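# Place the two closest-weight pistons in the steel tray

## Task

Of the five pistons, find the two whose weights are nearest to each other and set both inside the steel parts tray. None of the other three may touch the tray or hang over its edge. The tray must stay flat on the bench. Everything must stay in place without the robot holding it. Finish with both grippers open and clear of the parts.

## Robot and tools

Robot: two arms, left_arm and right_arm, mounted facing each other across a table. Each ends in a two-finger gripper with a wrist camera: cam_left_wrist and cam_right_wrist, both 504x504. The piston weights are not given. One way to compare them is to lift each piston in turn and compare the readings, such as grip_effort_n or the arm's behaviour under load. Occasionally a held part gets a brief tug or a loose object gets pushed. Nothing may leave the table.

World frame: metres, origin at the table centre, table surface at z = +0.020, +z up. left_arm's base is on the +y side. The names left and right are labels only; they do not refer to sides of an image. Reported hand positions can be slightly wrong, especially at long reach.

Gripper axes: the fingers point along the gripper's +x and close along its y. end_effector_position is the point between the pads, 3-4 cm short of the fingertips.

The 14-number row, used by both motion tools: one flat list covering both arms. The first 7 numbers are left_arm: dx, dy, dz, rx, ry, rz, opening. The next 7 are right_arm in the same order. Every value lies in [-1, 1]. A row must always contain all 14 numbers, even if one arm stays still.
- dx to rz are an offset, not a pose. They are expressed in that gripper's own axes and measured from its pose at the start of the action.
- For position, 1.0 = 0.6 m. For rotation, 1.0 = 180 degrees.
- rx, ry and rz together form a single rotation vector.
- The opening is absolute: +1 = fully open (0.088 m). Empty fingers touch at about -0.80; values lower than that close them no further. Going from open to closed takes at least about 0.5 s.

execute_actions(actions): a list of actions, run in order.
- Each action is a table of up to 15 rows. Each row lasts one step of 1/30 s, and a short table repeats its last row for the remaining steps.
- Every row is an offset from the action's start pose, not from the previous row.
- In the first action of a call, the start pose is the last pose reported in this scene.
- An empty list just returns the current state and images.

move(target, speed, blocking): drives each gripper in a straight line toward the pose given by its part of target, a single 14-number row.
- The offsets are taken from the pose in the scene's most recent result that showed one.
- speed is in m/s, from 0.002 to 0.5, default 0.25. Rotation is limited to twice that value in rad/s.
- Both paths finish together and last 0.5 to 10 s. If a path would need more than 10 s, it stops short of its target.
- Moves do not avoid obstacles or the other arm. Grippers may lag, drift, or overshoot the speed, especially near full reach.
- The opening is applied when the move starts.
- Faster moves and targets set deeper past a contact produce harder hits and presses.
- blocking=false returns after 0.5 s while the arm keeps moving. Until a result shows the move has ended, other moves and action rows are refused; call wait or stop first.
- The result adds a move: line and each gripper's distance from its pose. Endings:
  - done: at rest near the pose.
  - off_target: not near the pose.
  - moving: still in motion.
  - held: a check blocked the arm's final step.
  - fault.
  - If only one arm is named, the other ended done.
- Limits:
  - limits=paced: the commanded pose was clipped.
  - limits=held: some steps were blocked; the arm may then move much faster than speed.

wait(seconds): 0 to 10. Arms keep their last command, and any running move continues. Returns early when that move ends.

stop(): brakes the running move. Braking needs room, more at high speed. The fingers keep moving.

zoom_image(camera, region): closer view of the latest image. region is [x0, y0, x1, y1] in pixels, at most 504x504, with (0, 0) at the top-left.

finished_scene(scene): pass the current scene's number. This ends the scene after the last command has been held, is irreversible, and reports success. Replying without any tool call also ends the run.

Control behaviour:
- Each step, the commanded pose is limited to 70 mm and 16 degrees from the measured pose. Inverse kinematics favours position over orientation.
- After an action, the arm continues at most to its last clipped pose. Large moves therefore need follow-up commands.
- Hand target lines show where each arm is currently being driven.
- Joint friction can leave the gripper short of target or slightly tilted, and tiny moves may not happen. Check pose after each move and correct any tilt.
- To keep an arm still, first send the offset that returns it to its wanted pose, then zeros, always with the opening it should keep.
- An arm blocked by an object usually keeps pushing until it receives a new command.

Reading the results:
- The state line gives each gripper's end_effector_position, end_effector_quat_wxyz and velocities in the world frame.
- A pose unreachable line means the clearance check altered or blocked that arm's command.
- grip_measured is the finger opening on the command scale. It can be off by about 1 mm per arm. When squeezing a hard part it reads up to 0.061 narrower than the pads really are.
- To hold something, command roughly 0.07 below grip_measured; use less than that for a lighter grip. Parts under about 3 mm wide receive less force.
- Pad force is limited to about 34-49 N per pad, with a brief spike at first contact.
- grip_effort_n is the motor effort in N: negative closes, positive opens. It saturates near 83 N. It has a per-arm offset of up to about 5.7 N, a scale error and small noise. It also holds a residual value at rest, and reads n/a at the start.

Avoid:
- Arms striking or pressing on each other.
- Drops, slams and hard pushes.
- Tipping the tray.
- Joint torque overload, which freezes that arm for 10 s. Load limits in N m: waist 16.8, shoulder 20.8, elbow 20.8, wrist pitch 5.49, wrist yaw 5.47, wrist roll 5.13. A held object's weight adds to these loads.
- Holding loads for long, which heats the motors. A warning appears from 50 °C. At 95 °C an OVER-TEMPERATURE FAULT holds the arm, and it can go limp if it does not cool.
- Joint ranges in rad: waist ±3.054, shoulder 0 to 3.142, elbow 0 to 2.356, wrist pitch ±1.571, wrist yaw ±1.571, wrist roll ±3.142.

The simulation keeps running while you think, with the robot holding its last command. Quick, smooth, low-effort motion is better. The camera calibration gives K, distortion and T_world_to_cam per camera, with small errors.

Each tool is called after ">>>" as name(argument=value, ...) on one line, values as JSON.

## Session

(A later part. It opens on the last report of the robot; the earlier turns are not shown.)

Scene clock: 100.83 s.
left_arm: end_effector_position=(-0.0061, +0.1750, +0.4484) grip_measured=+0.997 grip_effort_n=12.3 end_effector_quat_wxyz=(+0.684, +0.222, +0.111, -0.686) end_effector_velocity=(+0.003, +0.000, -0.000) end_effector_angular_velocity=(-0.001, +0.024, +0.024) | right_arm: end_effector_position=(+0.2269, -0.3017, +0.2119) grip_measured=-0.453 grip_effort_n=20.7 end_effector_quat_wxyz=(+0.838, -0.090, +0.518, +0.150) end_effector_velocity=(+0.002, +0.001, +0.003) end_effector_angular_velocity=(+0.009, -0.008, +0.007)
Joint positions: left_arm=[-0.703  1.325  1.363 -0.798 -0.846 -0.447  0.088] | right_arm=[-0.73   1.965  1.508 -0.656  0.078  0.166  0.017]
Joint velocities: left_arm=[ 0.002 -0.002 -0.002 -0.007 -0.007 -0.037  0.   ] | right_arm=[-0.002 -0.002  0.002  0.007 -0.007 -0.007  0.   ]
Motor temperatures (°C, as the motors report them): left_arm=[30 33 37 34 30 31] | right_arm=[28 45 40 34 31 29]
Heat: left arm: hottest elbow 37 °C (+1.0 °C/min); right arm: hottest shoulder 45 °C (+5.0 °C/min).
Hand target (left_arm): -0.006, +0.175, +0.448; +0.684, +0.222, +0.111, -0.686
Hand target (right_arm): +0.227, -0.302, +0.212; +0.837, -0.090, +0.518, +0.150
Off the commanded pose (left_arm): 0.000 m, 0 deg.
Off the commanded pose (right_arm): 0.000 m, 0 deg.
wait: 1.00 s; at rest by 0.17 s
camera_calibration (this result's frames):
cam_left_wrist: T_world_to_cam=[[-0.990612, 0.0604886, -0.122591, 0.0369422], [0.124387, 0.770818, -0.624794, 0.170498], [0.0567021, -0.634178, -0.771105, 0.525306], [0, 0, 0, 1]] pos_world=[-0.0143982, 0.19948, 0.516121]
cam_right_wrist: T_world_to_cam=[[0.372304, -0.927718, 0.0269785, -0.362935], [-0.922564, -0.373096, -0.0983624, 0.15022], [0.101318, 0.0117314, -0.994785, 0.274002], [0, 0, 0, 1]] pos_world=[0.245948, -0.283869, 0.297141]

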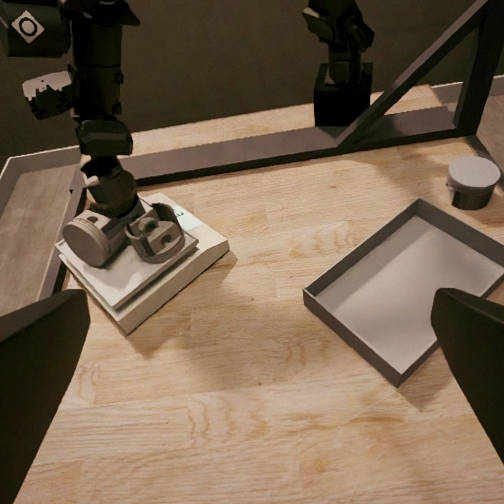

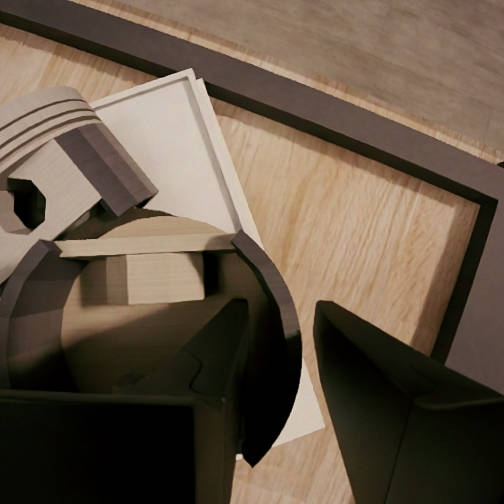

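>>> execute_actions(actions=[])

>>> move(target=[0,0,0,0,0,0,1,-0.15,0,0,0,0,0,-0.45], speed=0.1)

Scene clock: 108.93 s.
left_arm: end_effector_position=(-0.0061, +0.1750, +0.4484) grip_measured=+0.997 grip_effort_n=11.9 end_effector_quat_wxyz=(+0.684, +0.222, +0.111, -0.686) end_effector_velocity=(-0.001, +0.001, +0.000) end_effector_angular_velocity=(+0.005, +0.007, -0.004) | right_arm: end_effector_position=(+0.2269, -0.3017, +0.2119) grip_measured=-0.453 grip_effort_n=20.7 end_effector_quat_wxyz=(+0.838, -0.090, +0.518, +0.150) end_effector_velocity=(-0.001, -0.003, +0.002) end_effector_angular_velocity=(-0.010, -0.002, +0.001)
Joint positions: left_arm=[-0.703  1.325  1.363 -0.798 -0.846 -0.447  0.088] | right_arm=[-0.73   1.965  1.508 -0.656  0.078  0.166  0.017]
Joint velocities: left_arm=[-0.002 -0.002  0.002 -0.007  0.007 -0.007 -0.   ] | right_arm=[-0.002 -0.007 -0.002 -0.007  0.007 -0.007 -0.   ]
Motor temperatures (°C, as the motors report them): left_arm=[30 33 37 34 30 31] | right_arm=[28 45 40 34 31 29]
Heat: left arm: hottest elbow 37 °C (+1.0 °C/min); right arm: hottest shoulder 45 °C (+5.0 °C/min).
Hand target (left_arm): -0.006, +0.175, +0.448; +0.684, +0.222, +0.111, -0.686
Hand target (right_arm): +0.227, -0.302, +0.212; +0.837, -0.090, +0.518, +0.150
Off the commanded pose (left_arm): 0.000 m, 0 deg.
Off the commanded pose (right_arm): 0.000 m, 0 deg.
camera_calibration (this result's frames):
cam_left_wrist: T_world_to_cam=[[-0.990612, 0.0604886, -0.122591, 0.0369422], [0.124387, 0.770818, -0.624794, 0.170498], [0.0567021, -0.634178, -0.771105, 0.525306], [0, 0, 0, 1]] pos_world=[-0.0143982, 0.19948, 0.516121]
cam_right_wrist: T_world_to_cam=[[0.372304, -0.927718, 0.0269785, -0.362935], [-0.922564, -0.373096, -0.0983624, 0.15022], [0.101318, 0.0117314, -0.994785, 0.274002], [0, 0, 0, 1]] pos_world=[0.245948, -0.283869, 0.297141]

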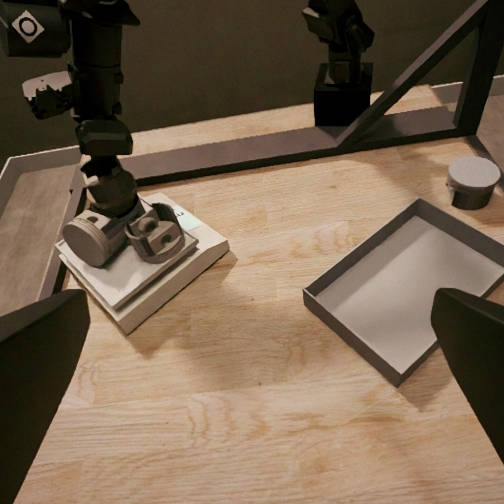

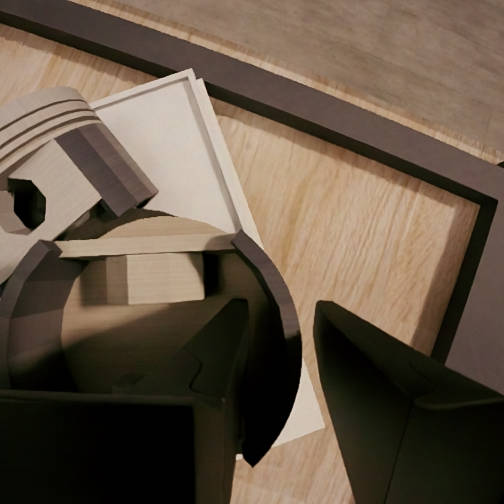

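Scene clock: 110.30 s.
left_arm: end_effector_position=(-0.0061, +0.1750, +0.4484) grip_measured=+0.997 grip_effort_n=11.9 end_effector_quat_wxyz=(+0.684, +0.222, +0.111, -0.686) end_effector_velocity=(+0.005, -0.000, +0.001) end_effector_angular_velocity=(-0.008, -0.008, +0.022) | right_arm: end_effector_position=(+0.1891, -0.3177, +0.2840) grip_measured=-0.453 grip_effort_n=20.7 end_effector_quat_wxyz=(+0.832, -0.093, +0.526, +0.148) end_effector_velocity=(-0.000, +0.002, +0.001) end_effector_angular_velocity=(+0.007, -0.004, +0.012)
Joint positions: left_arm=[-0.703  1.325  1.363 -0.798 -0.846 -0.447  0.088] | right_arm=[-0.715  1.796  1.581 -0.919  0.084  0.179  0.017]
Joint velocities: left_arm=[ 0.002 -0.002 -0.002 -0.007 -0.022 -0.007 -0.001] | right_arm=[ 0.002 -0.002 -0.002  0.007 -0.007 -0.007  0.   ]
Motor temperatures (°C, as the motors report them): left_arm=[30 33 37 34 30 31] | right_arm=[28 45 40 34 31 29]
Heat: left arm: hottest elbow 37 °C (+1.0 °C/min); right arm: hottest shoulder 45 °C (+5.0 °C/min).
Hand target (left_arm): -0.006, +0.175, +0.448; +0.684, +0.222, +0.111, -0.686
Hand target (right_arm): +0.190, -0.316, +0.293; +0.838, -0.090, +0.518, +0.150
Off the commanded pose (left_arm): 0.000 m, 0 deg.
Off the commanded pose (right_arm): 0.009 m, 1 deg.
move: off_target (right_arm)
camera_calibration (this result's frames):
cam_left_wrist: T_world_to_cam=[[-0.990612, 0.0604886, -0.122591, 0.0369422], [0.124387, 0.770818, -0.624794, 0.170498], [0.0567021, -0.634178, -0.771105, 0.525306], [0, 0, 0, 1]] pos_world=[-0.0143982, 0.19948, 0.516121]
cam_right_wrist: T_world_to_cam=[[0.373506, -0.927148, 0.02984, -0.366547], [-0.923867, -0.374693, -0.0779398, 0.110422], [0.0834425, 0.00154279, -0.996511, 0.350323], [0, 0, 0, 1]] pos_world=[0.209691, -0.29901, 0.368645]

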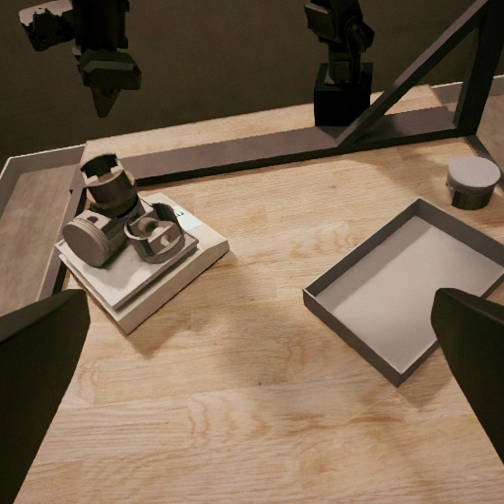

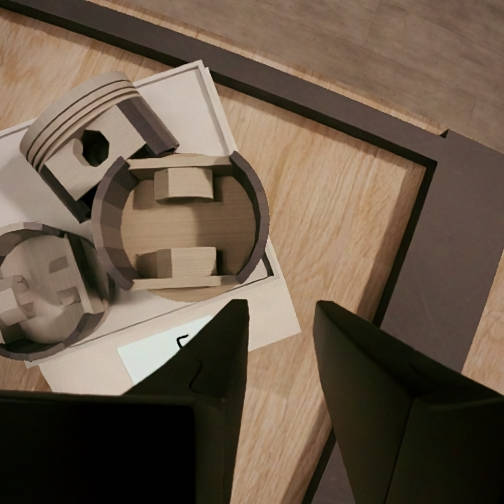

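>>> move(target=[0,0,0,0,0,0,1,-0.03,0.217,-0.065,-0.108,0,0.055,-0.2], speed=0.15)

Scene clock: 114.53 s.
left_arm: end_effector_position=(-0.0061, +0.1750, +0.4484) grip_measured=+0.997 grip_effort_n=11.9 end_effector_quat_wxyz=(+0.684, +0.222, +0.111, -0.686) end_effector_velocity=(+0.005, +0.002, -0.001) end_effector_angular_velocity=(+0.000, -0.033, +0.010) | right_arm: end_effector_position=(+0.1037, -0.2134, +0.2851) grip_measured=-0.203 grip_effort_n=20.7 end_effector_quat_wxyz=(+0.790, -0.184, +0.500, +0.303) end_effector_velocity=(-0.005, -0.003, -0.004) end_effector_angular_velocity=(-0.018, +0.020, +0.012)
Joint positions: left_arm=[-0.703  1.325  1.363 -0.798 -0.846 -0.447  0.088] | right_arm=[-0.408  1.786  1.571 -0.911  0.046  0.124  0.029]
Joint velocities: left_arm=[-0.002 -0.002 -0.002 -0.022 -0.022  0.007  0.   ] | right_arm=[ 0.002 -0.002 -0.007 -0.022 -0.007 -0.007 -0.   ]
Motor temperatures (°C, as the motors report them): left_arm=[30 33 37 34 30 31] | right_arm=[28 46 40 34 31 29]
Heat: left arm: hottest elbow 37 °C (+1.0 °C/min); right arm: hottest shoulder 46 °C (+5.1 °C/min).
Hand target (left_arm): -0.006, +0.175, +0.448; +0.684, +0.222, +0.111, -0.686
Hand target (right_arm): +0.104, -0.209, +0.285; +0.789, -0.185, +0.499, +0.306
Off the commanded pose (left_arm): 0.000 m, 0 deg.
Off the commanded pose (right_arm): 0.003 m, 1 deg.
move: done
camera_calibration (this result's frames):
cam_left_wrist: T_world_to_cam=[[-0.990612, 0.0604886, -0.122591, 0.0369422], [0.124387, 0.770818, -0.624794, 0.170498], [0.0567021, -0.634178, -0.771105, 0.525306], [0, 0, 0, 1]] pos_world=[-0.0143982, 0.19948, 0.516121]
cam_right_wrist: T_world_to_cam=[[0.685003, -0.728321, 0.0178793, -0.224424], [-0.72506, -0.683921, -0.0808679, -0.015125], [0.0711258, 0.0424312, -0.996564, 0.368381], [0, 0, 0, 1]] pos_world=[0.116563, -0.189428, 0.369905]

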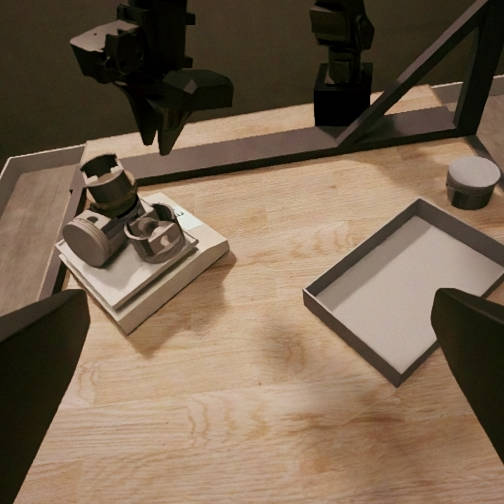

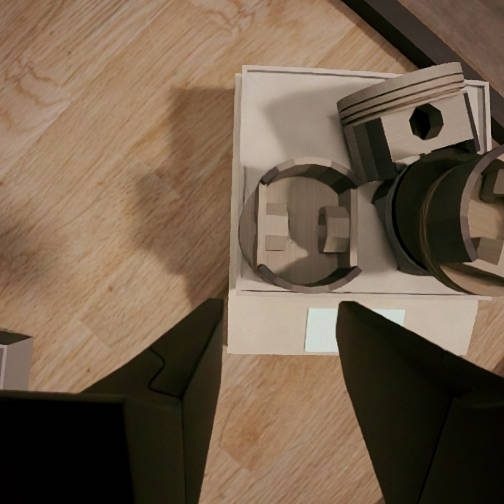

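>>> move(target=[0,0,0,0,0,0,1,0.16,-0.004,-0.008,0,0,0,-0.1], speed=0.08)

>>> move(target=[0,0,0,0,0,0,1,0.05,0,0,0,0,0,-0.1], speed=0.03)

Scene clock: 119.73 s.
left_arm: end_effector_position=(-0.0061, +0.1750, +0.4484) grip_measured=+0.997 grip_effort_n=12.3 end_effector_quat_wxyz=(+0.684, +0.222, +0.111, -0.686) end_effector_velocity=(+0.005, +0.002, -0.001) end_effector_angular_velocity=(-0.001, -0.007, +0.024) | right_arm: end_effector_position=(+0.1322, -0.1871, +0.2058) grip_measured=-0.103 grip_effort_n=20.7 end_effector_quat_wxyz=(+0.795, -0.180, +0.492, +0.305) end_effector_velocity=(-0.001, +0.002, -0.003) end_effector_angular_velocity=(+0.000, +0.004, +0.012)
Joint positions: left_arm=[-0.703  1.325  1.363 -0.798 -0.846 -0.447  0.088] | right_arm=[-0.419  1.953  1.465 -0.616  0.042  0.115  0.034]
Joint velocities: left_arm=[-0.002 -0.002 -0.002 -0.022 -0.022 -0.022 -0.   ] | right_arm=[ 0.002  0.007 -0.002  0.007 -0.007 -0.007 -0.   ]
Motor temperatures (°C, as the motors report them): left_arm=[30 33 37 34 30 31] | right_arm=[28 45 41 34 31 29]
Heat: left arm: hottest elbow 37 °C (+1.0 °C/min); right arm: hottest shoulder 45 °C (+4.1 °C/min).
Hand target (left_arm): -0.006, +0.175, +0.448; +0.684, +0.222, +0.111, -0.686
Hand target (right_arm): +0.131, -0.190, +0.196; +0.790, -0.184, +0.500, +0.303
Off the commanded pose (left_arm): 0.000 m, 0 deg.
Off the commanded pose (right_arm): 0.010 m, 1 deg.
move: off_target (right_arm)
camera_calibration (this result's frames):
cam_left_wrist: T_world_to_cam=[[-0.990612, 0.0604886, -0.122591, 0.0369422], [0.124387, 0.770818, -0.624794, 0.170498], [0.0567021, -0.634178, -0.771105, 0.525306], [0, 0, 0, 1]] pos_world=[-0.0143982, 0.19948, 0.516121]
cam_right_wrist: T_world_to_cam=[[0.684801, -0.728545, 0.0164205, -0.223094], [-0.72369, -0.682538, -0.102047, 0.0216152], [0.0855534, 0.0579985, -0.994644, 0.286846], [0, 0, 0, 1]] pos_world=[0.143877, -0.164418, 0.291179]

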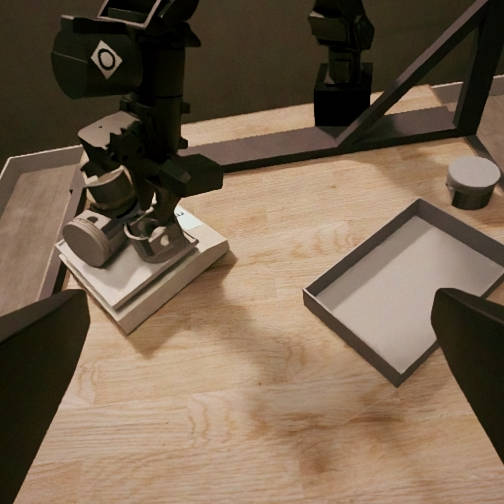

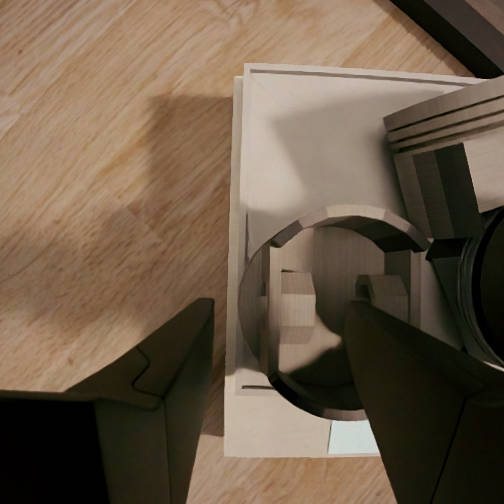

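Scene clock: 121.07 s.
left_arm: end_effector_position=(-0.0061, +0.1750, +0.4484) grip_measured=+0.997 grip_effort_n=11.9 end_effector_quat_wxyz=(+0.684, +0.222, +0.111, -0.686) end_effector_velocity=(+0.005, +0.002, -0.001) end_effector_angular_velocity=(-0.000, -0.020, +0.017) | right_arm: end_effector_position=(+0.1407, -0.1775, +0.1838) grip_measured=-0.103 grip_effort_n=20.7 end_effector_quat_wxyz=(+0.797, -0.178, +0.489, +0.306) end_effector_velocity=(-0.002, -0.002, +0.000) end_effector_angular_velocity=(-0.004, +0.007, +0.007)
Joint positions: left_arm=[-0.703  1.325  1.363 -0.798 -0.846 -0.447  0.088] | right_arm=[-0.419  2.019  1.465 -0.543  0.042  0.115  0.034]
Joint velocities: left_arm=[-0.002 -0.002 -0.002 -0.022 -0.022 -0.007 -0.   ] | right_arm=[-0.002 -0.007 -0.007 -0.007 -0.007 -0.007 -0.   ]
Motor temperatures (°C, as the motors report them): left_arm=[30 33 37 34 30 31] | right_arm=[28 45 41 34 31 29]
Heat: left arm: hottest elbow 37 °C (+1.0 °C/min); right arm: hottest shoulder 45 °C (+4.1 °C/min).
Hand target (left_arm): -0.006, +0.175, +0.448; +0.684, +0.222, +0.111, -0.686
Hand target (right_arm): +0.142, -0.178, +0.179; +0.795, -0.180, +0.492, +0.305
Off the commanded pose (left_arm): 0.000 m, 0 deg.
Off the commanded pose (right_arm): 0.005 m, 0 deg.
move: done
camera_calibration (this result's frames):
cam_left_wrist: T_world_to_cam=[[-0.990612, 0.0604886, -0.122591, 0.0369422], [0.124387, 0.770818, -0.624794, 0.170498], [0.0567021, -0.634178, -0.771105, 0.525306], [0, 0, 0, 1]] pos_world=[-0.0143982, 0.19948, 0.516121]
cam_right_wrist: T_world_to_cam=[[0.684716, -0.728641, 0.0156939, -0.22145], [-0.723127, -0.681903, -0.109981, 0.0334971], [0.0908385, 0.0639572, -0.99381, 0.263889], [0, 0, 0, 1]] pos_world=[0.151881, -0.155393, 0.269415]

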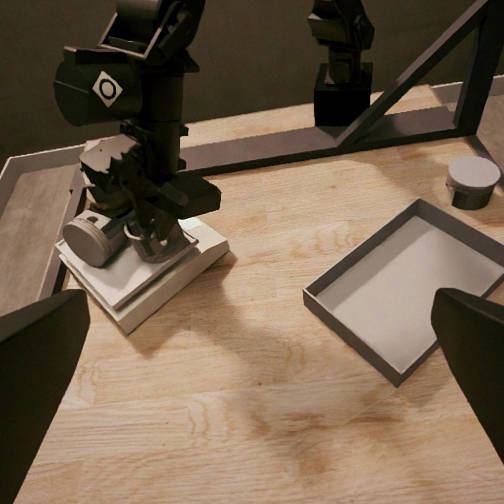

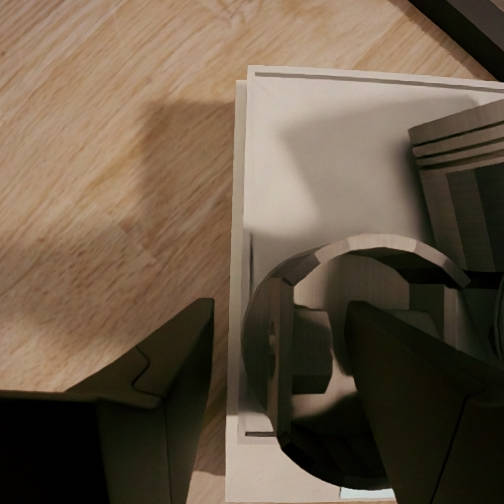

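Too far forward; shift back, right, down.

>>> move(target=[0,0,0,0,0,0,1,-0.005,-0.012,-0.03,0,0,0,-0.1], speed=0.03)

>>> move(target=[0,0,0,0,0,0,1,0.04,0,-0.02,0,0,0,-0.1], speed=0.03)

Scene clock: 123.53 s.
left_arm: end_effector_position=(-0.0061, +0.1750, +0.4484) grip_measured=+0.997 grip_effort_n=11.9 end_effector_quat_wxyz=(+0.684, +0.222, +0.111, -0.686) end_effector_velocity=(+0.002, +0.001, -0.002) end_effector_angular_velocity=(+0.003, -0.006, +0.006) | right_arm: end_effector_position=(+0.1337, -0.1912, +0.1777) grip_measured=-0.103 grip_effort_n=20.7 end_effector_quat_wxyz=(+0.797, -0.179, +0.490, +0.306) end_effector_velocity=(-0.004, -0.004, -0.001) end_effector_angular_velocity=(-0.007, +0.011, +0.007)
Joint positions: left_arm=[-0.703  1.325  1.363 -0.798 -0.846 -0.447  0.088] | right_arm=[-0.429  1.974  1.373 -0.497  0.038  0.107  0.034]
Joint velocities: left_arm=[-0.002 -0.002 -0.007 -0.007 -0.007 -0.007  0.   ] | right_arm=[-0.002 -0.012 -0.017 -0.007 -0.007 -0.007 -0.   ]
Motor temperatures (°C, as the motors report them): left_arm=[30 33 37 34 30 31] | right_arm=[28 45 41 34 31 29]
Heat: left arm: hottest elbow 37 °C (+1.0 °C/min); right arm: hottest shoulder 45 °C (+4.0 °C/min).
Hand target (left_arm): -0.006, +0.175, +0.448; +0.684, +0.222, +0.111, -0.686
Hand target (right_arm): +0.132, -0.194, +0.178; +0.797, -0.178, +0.489, +0.306
Off the commanded pose (left_arm): 0.000 m, 0 deg.
Off the commanded pose (right_arm): 0.003 m, 0 deg.
move: done
camera_calibration (this result's frames):
cam_left_wrist: T_world_to_cam=[[-0.990612, 0.0604886, -0.122591, 0.0369422], [0.124387, 0.770818, -0.624794, 0.170498], [0.0567021, -0.634178, -0.771105, 0.525306], [0, 0, 0, 1]] pos_world=[-0.0143982, 0.19948, 0.516121]
cam_right_wrist: T_world_to_cam=[[0.684103, -0.729202, 0.01638, -0.226695], [-0.723735, -0.681422, -0.108957, 0.0184124], [0.0906137, 0.0626833, -0.993911, 0.259064], [0, 0, 0, 1]] pos_world=[0.144934, -0.168999, 0.263206]

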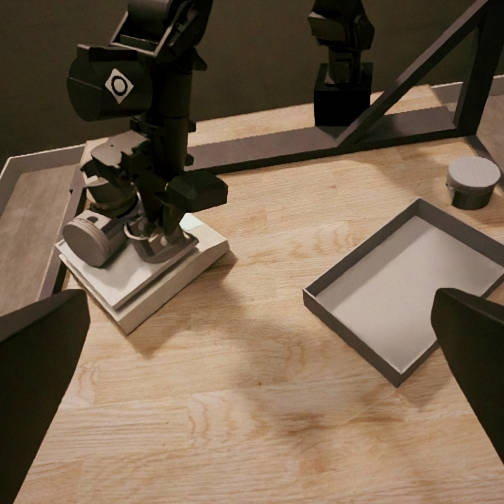

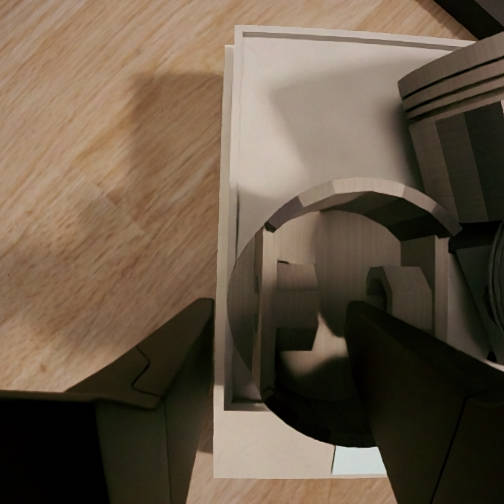

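Scene clock: 124.77 s.
left_arm: end_effector_position=(-0.0061, +0.1750, +0.4484) grip_measured=+0.997 grip_effort_n=12.3 end_effector_quat_wxyz=(+0.684, +0.222, +0.111, -0.686) end_effector_velocity=(+0.001, +0.001, -0.004) end_effector_angular_velocity=(+0.005, -0.010, +0.006) | right_arm: end_effector_position=(+0.1365, -0.1881, +0.1604) grip_measured=-0.103 grip_effort_n=20.7 end_effector_quat_wxyz=(+0.802, -0.174, +0.481, +0.308) end_effector_velocity=(+0.001, +0.001, +0.003) end_effector_angular_velocity=(+0.011, -0.006, +0.007)
Joint positions: left_arm=[-0.703  1.325  1.363 -0.798 -0.846 -0.447  0.088] | right_arm=[-0.429  2.002  1.331 -0.405  0.038  0.107  0.034]
Joint velocities: left_arm=[-0.002  0.002 -0.007 -0.007 -0.007 -0.007 -0.   ] | right_arm=[-0.002 -0.007 -0.002  0.007 -0.007 -0.007 -0.   ]
Motor temperatures (°C, as the motors report them): left_arm=[30 33 37 34 30 31] | right_arm=[28 45 41 34 31 29]
Heat: left arm: hottest elbow 37 °C (+1.0 °C/min); right arm: hottest shoulder 45 °C (+3.0 °C/min).
Hand target (left_arm): -0.006, +0.175, +0.448; +0.684, +0.222, +0.111, -0.686
Hand target (right_arm): +0.133, -0.191, +0.151; +0.797, -0.179, +0.490, +0.306
Off the commanded pose (left_arm): 0.000 m, 0 deg.
Off the commanded pose (right_arm): 0.010 m, 1 deg.
move: off_target (right_arm)
camera_calibration (this result's frames):
cam_left_wrist: T_world_to_cam=[[-0.990612, 0.0604886, -0.122591, 0.0369422], [0.124387, 0.770818, -0.624794, 0.170498], [0.0567021, -0.634178, -0.771105, 0.525306], [0, 0, 0, 1]] pos_world=[-0.0143982, 0.19948, 0.516121]
cam_right_wrist: T_world_to_cam=[[0.683877, -0.729452, 0.0145912, -0.225792], [-0.721989, -0.679491, -0.130475, 0.0243163], [0.10509, 0.078694, -0.991344, 0.242058], [0, 0, 0, 1]] pos_world=[0.146532, -0.16723, 0.246431]

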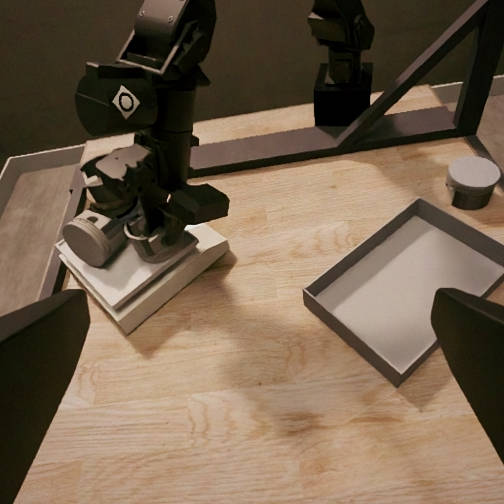

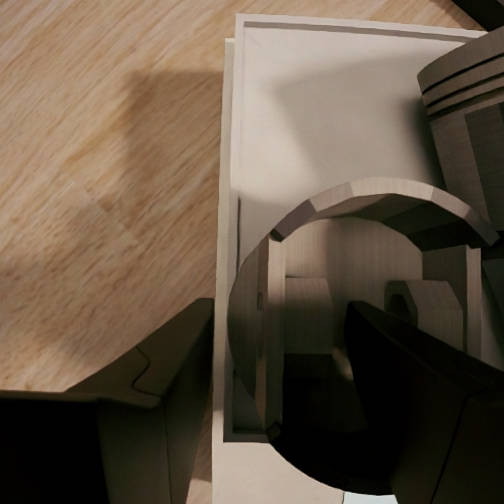

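>>> move(target=[0,0,0,0,0,0,1,0.022,0,-0.012,0,0,0,-0.1], speed=0.03)

>>> move(target=[0,0,0,0,0,0,1,0,0,0,0,0,0,-0.65])

>>> move(target=[0,0,0,0,0,0,1,-0.07,0.03,0.01,0,0,0,-0.65], speed=0.04)

>>> move(target=[0,0,0,0,0,0,1,-0.08,0.06,-0.14,0,0,0,-0.65], speed=0.08)

>>> zoom_image(camera="cam_left_wrist", region=[110,160,240,270])

Scene clock: 131.43 s.
left_arm: end_effector_position=(-0.0061, +0.1750, +0.4484) grip_measured=+0.997 grip_effort_n=12.3 end_effector_quat_wxyz=(+0.684, +0.222, +0.111, -0.686) end_effector_velocity=(+0.001, +0.003, +0.001) end_effector_angular_velocity=(-0.004, +0.028, +0.015) | right_arm: end_effector_position=(+0.1397, -0.1851, +0.1578) grip_measured=-0.103 grip_effort_n=20.7 end_effector_quat_wxyz=(+0.808, -0.170, +0.471, +0.310) end_effector_velocity=(-0.001, +0.002, -0.001) end_effector_angular_velocity=(+0.005, -0.011, +0.025)
Joint positions: left_arm=[-0.703  1.325  1.363 -0.798 -0.846 -0.447  0.088] | right_arm=[-0.428  2.009  1.318 -0.359  0.042  0.107  0.034]
Joint velocities: left_arm=[-0.007 -0.007 -0.002 -0.007 -0.007 -0.037 -0.   ] | right_arm=[ 0.002 -0.002 -0.012  0.022 -0.007 -0.022  0.   ]
Motor temperatures (°C, as the motors report them): left_arm=[30 34 37 34 30 31] | right_arm=[28 45 40 34 31 29]
Heat: left arm: hottest elbow 37 °C (+0.0 °C/min); right arm: hottest shoulder 45 °C (+2.0 °C/min).
Hand target (left_arm): -0.006, +0.175, +0.448; +0.684, +0.222, +0.111, -0.686
Hand target (right_arm): +0.136, -0.188, +0.146; +0.802, -0.175, +0.481, +0.308
Off the commanded pose (left_arm): 0.000 m, 0 deg.
Off the commanded pose (right_arm): 0.013 m, 1 deg.
move: off_target (right_arm)
camera_calibration (this result's frames):
cam_left_wrist: T_world_to_cam=[[-0.990612, 0.0604886, -0.122591, 0.0369422], [0.124387, 0.770818, -0.624794, 0.170498], [0.0567021, -0.634178, -0.771105, 0.525306], [0, 0, 0, 1]] pos_world=[-0.0143982, 0.19948, 0.516121]
cam_right_wrist: T_world_to_cam=[[0.682642, -0.73059, 0.0154156, -0.225896], [-0.720049, -0.676091, -0.156303, 0.0327885], [0.124616, 0.0955988, -0.987589, 0.238705], [0, 0, 0, 1]] pos_world=[0.148069, -0.165689, 0.24435]

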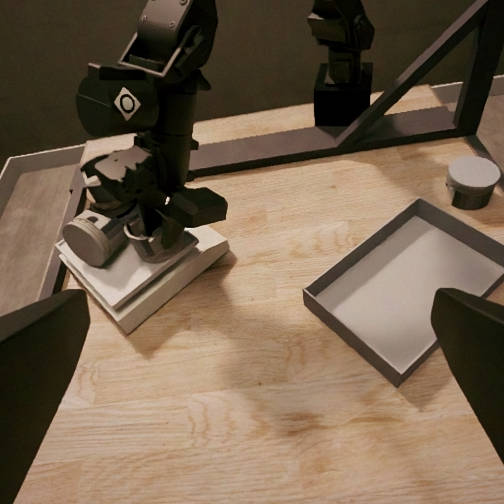

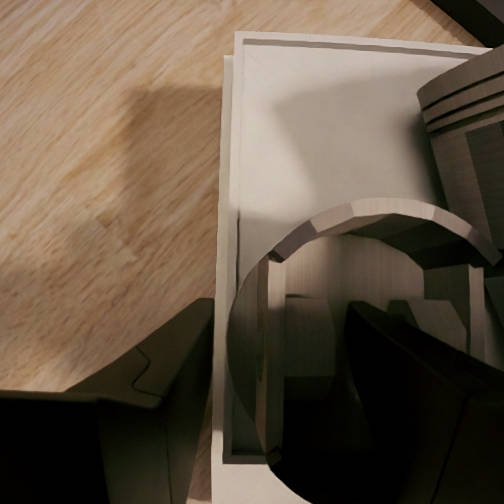

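Scene clock: 131.93 s.
left_arm: end_effector_position=(-0.0061, +0.1750, +0.4484) grip_measured=+0.997 grip_effort_n=12.3 end_effector_quat_wxyz=(+0.684, +0.222, +0.111, -0.686) end_effector_velocity=(+0.001, +0.001, -0.000) end_effector_angular_velocity=(-0.000, -0.002, +0.006) | right_arm: end_effector_position=(+0.1413, -0.1865, +0.1577) grip_measured=-0.520 grip_effort_n=-83.5 end_effector_quat_wxyz=(+0.809, -0.170, +0.471, +0.307) end_effector_velocity=(-0.001, -0.001, -0.001) end_effector_angular_velocity=(-0.004, +0.007, +0.008)
Joint positions: left_arm=[-0.703  1.325  1.363 -0.798 -0.846 -0.447  0.088] | right_arm=[-0.432  2.009  1.318 -0.359  0.045  0.107  0.014]
Joint velocities: left_arm=[-0.002 -0.002 -0.002 -0.007 -0.007 -0.007 -0.   ] | right_arm=[-0.002 -0.002 -0.002 -0.007 -0.007 -0.007 -0.   ]
Motor temperatures (°C, as the motors report them): left_arm=[30 34 37 34 30 31] | right_arm=[28 45 40 34 31 29]
Heat: left arm: hottest elbow 37 °C (+0.0 °C/min); right arm: hottest shoulder 45 °C (+2.0 °C/min).
Hand target (left_arm): -0.006, +0.175, +0.448; +0.684, +0.222, +0.111, -0.686
Hand target (right_arm): +0.140, -0.185, +0.158; +0.808, -0.170, +0.471, +0.310
Off the commanded pose (left_arm): 0.000 m, 0 deg.
Off the commanded pose (right_arm): 0.002 m, 0 deg.
move: done
camera_calibration (this result's frames):
cam_left_wrist: T_world_to_cam=[[-0.990612, 0.0604886, -0.122591, 0.0369422], [0.124387, 0.770818, -0.624794, 0.170498], [0.0567021, -0.634178, -0.771105, 0.525306], [0, 0, 0, 1]] pos_world=[-0.0143982, 0.19948, 0.516121]
cam_right_wrist: T_world_to_cam=[[0.678839, -0.734057, 0.0183824, -0.228593], [-0.723172, -0.672693, -0.156546, 0.033985], [0.127279, 0.0929759, -0.9875, 0.237712], [0, 0, 0, 1]] pos_world=[0.149499, -0.16704, 0.244262]

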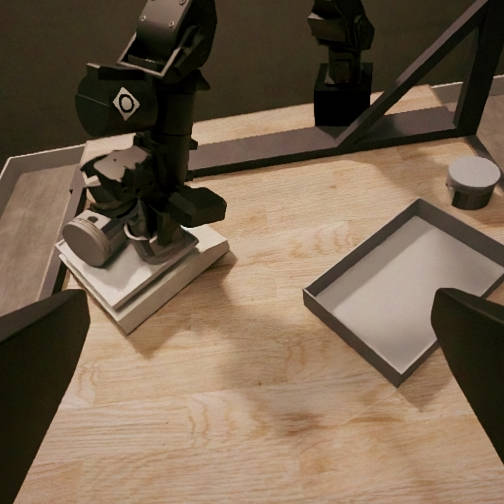

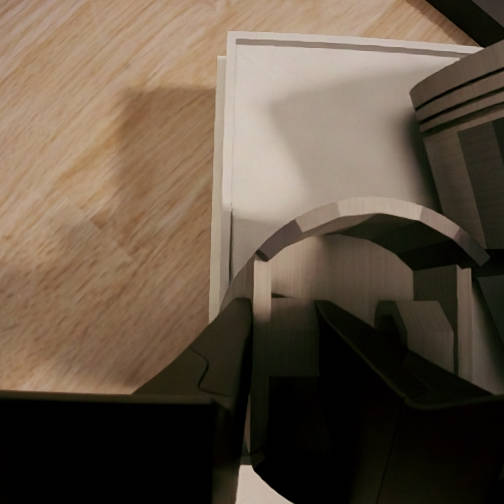

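Scene clock: 133.47 s.
left_arm: end_effector_position=(-0.0061, +0.1750, +0.4484) grip_measured=+0.997 grip_effort_n=12.3 end_effector_quat_wxyz=(+0.684, +0.222, +0.111, -0.686) end_effector_velocity=(-0.002, +0.001, +0.000) end_effector_angular_velocity=(-0.001, +0.028, +0.002) | right_arm: end_effector_position=(+0.1151, -0.1889, +0.1831) grip_measured=-0.520 grip_effort_n=-83.5 end_effector_quat_wxyz=(+0.801, -0.177, +0.485, +0.303) end_effector_velocity=(+0.002, -0.004, -0.000) end_effector_angular_velocity=(-0.007, +0.002, -0.017)
Joint positions: left_arm=[-0.703  1.325  1.363 -0.798 -0.846 -0.447  0.088] | right_arm=[-0.385  1.924  1.322 -0.487  0.066  0.147  0.014]
Joint velocities: left_arm=[-0.002 -0.002 -0.002  0.007  0.007 -0.022 -0.   ] | right_arm=[-0.007 -0.002 -0.002 -0.007  0.007  0.007 -0.   ]
Motor temperatures (°C, as the motors report them): left_arm=[30 34 37 34 30 31] | right_arm=[28 45 40 34 31 29]
Heat: left arm: hottest elbow 37 °C (+0.0 °C/min); right arm: hottest shoulder 45 °C (+2.0 °C/min).
Hand target (left_arm): -0.006, +0.175, +0.448; +0.684, +0.222, +0.111, -0.686
Hand target (right_arm): +0.118, -0.184, +0.198; +0.809, -0.170, +0.471, +0.308
Off the commanded pose (left_arm): 0.000 m, 0 deg.
Off the commanded pose (right_arm): 0.015 m, 2 deg.
move: off_target (right_arm)
camera_calibration (this result's frames):
cam_left_wrist: T_world_to_cam=[[-0.990612, 0.0604886, -0.122591, 0.0369422], [0.124387, 0.770818, -0.624794, 0.170498], [0.0567021, -0.634178, -0.771105, 0.525306], [0, 0, 0, 1]] pos_world=[-0.0143982, 0.19948, 0.516121]
cam_right_wrist: T_world_to_cam=[[0.680098, -0.73281, 0.021355, -0.21354], [-0.725899, -0.67719, -0.120351, 0.010288], [0.102656, 0.066349, -0.992502, 0.26507], [0, 0, 0, 1]] pos_world=[0.125485, -0.167105, 0.268881]

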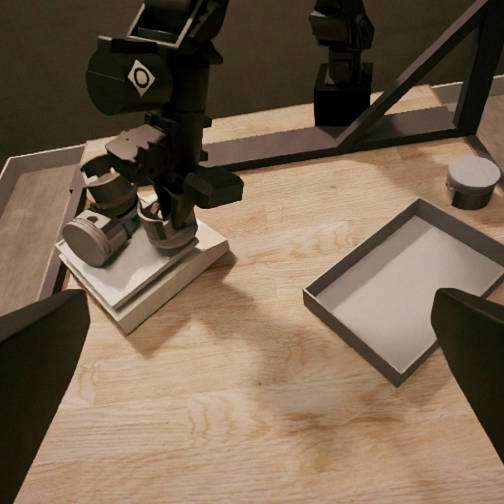

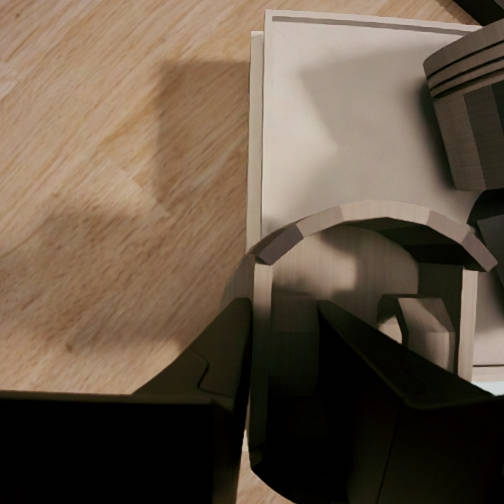

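Scene clock: 135.20 s.
left_arm: end_effector_position=(-0.0061, +0.1750, +0.4484) grip_measured=+0.997 grip_effort_n=11.9 end_effector_quat_wxyz=(+0.684, +0.222, +0.111, -0.686) end_effector_velocity=(+0.000, +0.000, +0.001) end_effector_angular_velocity=(-0.009, +0.023, +0.013) | right_arm: end_effector_position=(+0.0204, -0.2227, +0.1861) grip_measured=-0.520 grip_effort_n=-83.5 end_effector_quat_wxyz=(+0.799, -0.178, +0.487, +0.304) end_effector_velocity=(-0.005, -0.006, -0.003) end_effector_angular_velocity=(-0.034, +0.001, +0.024)
Joint positions: left_arm=[-0.703  1.325  1.363 -0.798 -0.846 -0.447  0.088] | right_arm=[-0.213  1.631  0.979 -0.457  0.141  0.302  0.014]
Joint velocities: left_arm=[-0.002 -0.002 -0.002  0.007 -0.007 -0.022 -0.   ] | right_arm=[ 0.007 -0.007 -0.012 -0.022  0.007 -0.022 -0.   ]
Motor temperatures (°C, as the motors report them): left_arm=[30 34 37 34 30 31] | right_arm=[28 45 40 34 31 29]
Heat: left arm: hottest elbow 37 °C (+0.0 °C/min); right arm: hottest shoulder 45 °C (+3.0 °C/min).
Hand target (left_arm): -0.006, +0.175, +0.448; +0.684, +0.222, +0.111, -0.686
Hand target (right_arm): +0.018, -0.225, +0.188; +0.801, -0.177, +0.485, +0.304
Off the commanded pose (left_arm): 0.000 m, 0 deg.
Off the commanded pose (right_arm): 0.003 m, 0 deg.
move: done
camera_calibration (this result's frames):
cam_left_wrist: T_world_to_cam=[[-0.990612, 0.0604886, -0.122591, 0.0369422], [0.124387, 0.770818, -0.624794, 0.170498], [0.0567021, -0.634178, -0.771105, 0.525306], [0, 0, 0, 1]] pos_world=[-0.0143982, 0.19948, 0.516121]
cam_right_wrist: T_world_to_cam=[[0.680854, -0.732176, 0.0188835, -0.173403], [-0.725946, -0.678032, -0.115221, -0.0821168], [0.0971656, 0.0647402, -0.99316, 0.279852], [0, 0, 0, 1]] pos_world=[0.0312577, -0.200757, 0.271751]

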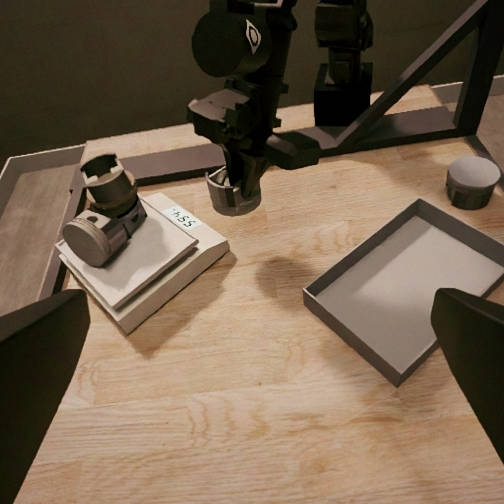

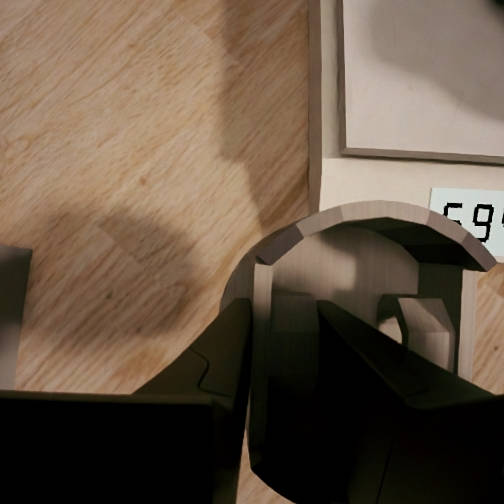

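Region (110, 160, 240, 270) of cam_left_wrist's 504x504 image, scaled by 3.877, with more detail than that image has; it fills the top 426 rows of this view, and the rest is white.

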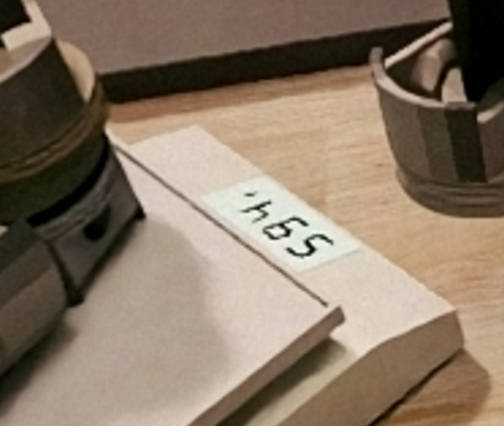

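>>> move(target=[0,0,0,0,0,0,1,-0.043,0,-0.08,0,0,0,-0.65], speed=0.1)

>>> move(target=[0,0,0,0,0,0,1,0.145,0,-0.077,0,0,0,-0.65], speed=0.06)

Scene clock: 139.40 s.
left_arm: end_effector_position=(-0.0061, +0.1750, +0.4484) grip_measured=+0.997 grip_effort_n=12.3 end_effector_quat_wxyz=(+0.684, +0.222, +0.111, -0.686) end_effector_velocity=(+0.001, +0.000, +0.000) end_effector_angular_velocity=(+0.006, -0.006, -0.006) | right_arm: end_effector_position=(-0.0190, -0.2560, +0.1869) grip_measured=-0.520 grip_effort_n=-83.5 end_effector_quat_wxyz=(+0.798, -0.177, +0.489, +0.304) end_effector_velocity=(-0.005, -0.006, -0.001) end_effector_angular_velocity=(-0.015, +0.011, +0.012)
Joint positions: left_arm=[-0.703  1.325  1.363 -0.798 -0.846 -0.447  0.088] | right_arm=[-0.144  1.449  0.808 -0.481  0.168  0.366  0.014]
Joint velocities: left_arm=[ 0.002 -0.002  0.002 -0.007  0.007  0.007 -0.   ] | right_arm=[ 0.002 -0.017 -0.012 -0.022 -0.007 -0.007 -0.   ]
Motor temperatures (°C, as the motors report them): left_arm=[30 34 37 34 30 31] | right_arm=[28 45 40 34 31 29]
Heat: left arm: hottest elbow 37 °C (+0.0 °C/min); right arm: hottest shoulder 45 °C (+2.0 °C/min).
Hand target (left_arm): -0.006, +0.175, +0.448; +0.684, +0.222, +0.111, -0.686
Hand target (right_arm): -0.021, -0.258, +0.187; +0.799, -0.177, +0.487, +0.304
Off the commanded pose (left_arm): 0.000 m, 0 deg.
Off the commanded pose (right_arm): 0.003 m, 0 deg.
move: done
camera_calibration (this result's frames):
cam_left_wrist: T_world_to_cam=[[-0.990612, 0.0604886, -0.122591, 0.0369422], [0.124387, 0.770818, -0.624794, 0.170498], [0.0567021, -0.634178, -0.771105, 0.525306], [0, 0, 0, 1]] pos_world=[-0.0143982, 0.19948, 0.516121]
cam_right_wrist: T_world_to_cam=[[0.681518, -0.731611, 0.016688, -0.170294], [-0.7258, -0.678668, -0.112356, -0.133882], [0.0935262, 0.0644602, -0.993528, 0.286564], [0, 0, 0, 1]] pos_world=[-0.00791434, -0.233923, 0.272509]

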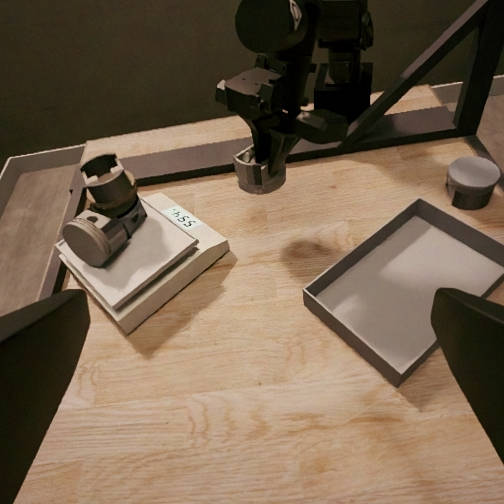

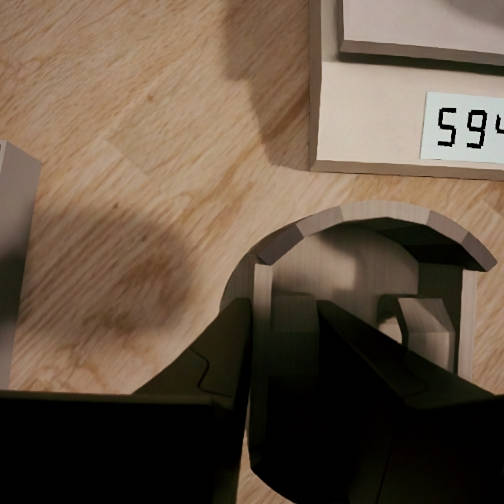

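Scene clock: 141.43 s.
left_arm: end_effector_position=(-0.0061, +0.1750, +0.4484) grip_measured=+0.997 grip_effort_n=12.3 end_effector_quat_wxyz=(+0.684, +0.222, +0.111, -0.686) end_effector_velocity=(-0.000, +0.002, -0.002) end_effector_angular_velocity=(+0.008, +0.003, -0.004) | right_arm: end_effector_position=(-0.0202, -0.2531, +0.0913) grip_measured=-0.520 grip_effort_n=-83.5 end_effector_quat_wxyz=(+0.799, -0.175, +0.487, +0.306) end_effector_velocity=(-0.001, -0.002, -0.004) end_effector_angular_velocity=(-0.001, +0.011, -0.006)
Joint positions: left_arm=[-0.703  1.325  1.363 -0.798 -0.846 -0.447  0.088] | right_arm=[-0.136  1.72   0.605 -0.001  0.169  0.373  0.014]
Joint velocities: left_arm=[-0.002 -0.002 -0.002 -0.007  0.007 -0.007 -0.   ] | right_arm=[-0.002  0.007 -0.007  0.007 -0.007  0.007  0.   ]
Motor temperatures (°C, as the motors report them): left_arm=[30 34 37 34 30 31] | right_arm=[28 45 40 35 31 29]
Heat: left arm: hottest elbow 37 °C (+0.0 °C/min); right arm: hottest shoulder 45 °C (+2.0 °C/min).
Hand target (left_arm): -0.006, +0.175, +0.448; +0.684, +0.222, +0.111, -0.686
Hand target (right_arm): -0.022, -0.255, +0.088; +0.798, -0.177, +0.489, +0.304
Off the commanded pose (left_arm): 0.000 m, 0 deg.
Off the commanded pose (right_arm): 0.004 m, 0 deg.
move: done
camera_calibration (this result's frames):
cam_left_wrist: T_world_to_cam=[[-0.990612, 0.0604886, -0.122591, 0.0369422], [0.124387, 0.770818, -0.624794, 0.170498], [0.0567021, -0.634178, -0.771105, 0.525306], [0, 0, 0, 1]] pos_world=[-0.0143982, 0.19948, 0.516121]
cam_right_wrist: T_world_to_cam=[[0.682143, -0.731122, 0.0118841, -0.165253], [-0.725118, -0.678457, -0.117896, -0.143], [0.0942593, 0.0718046, -0.992955, 0.193379], [0, 0, 0, 1]] pos_world=[-0.00919351, -0.231725, 0.177121]

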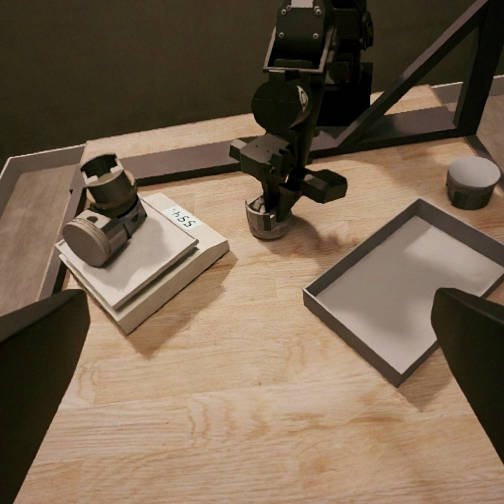

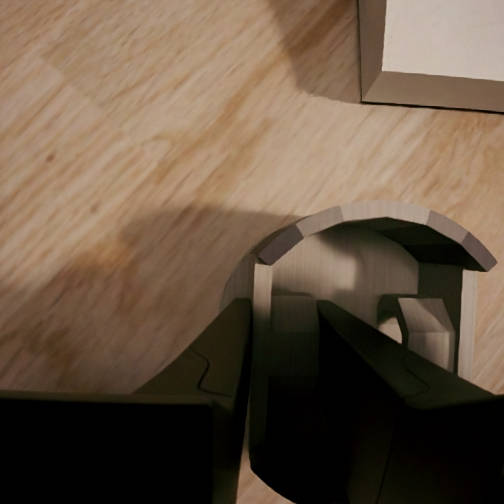

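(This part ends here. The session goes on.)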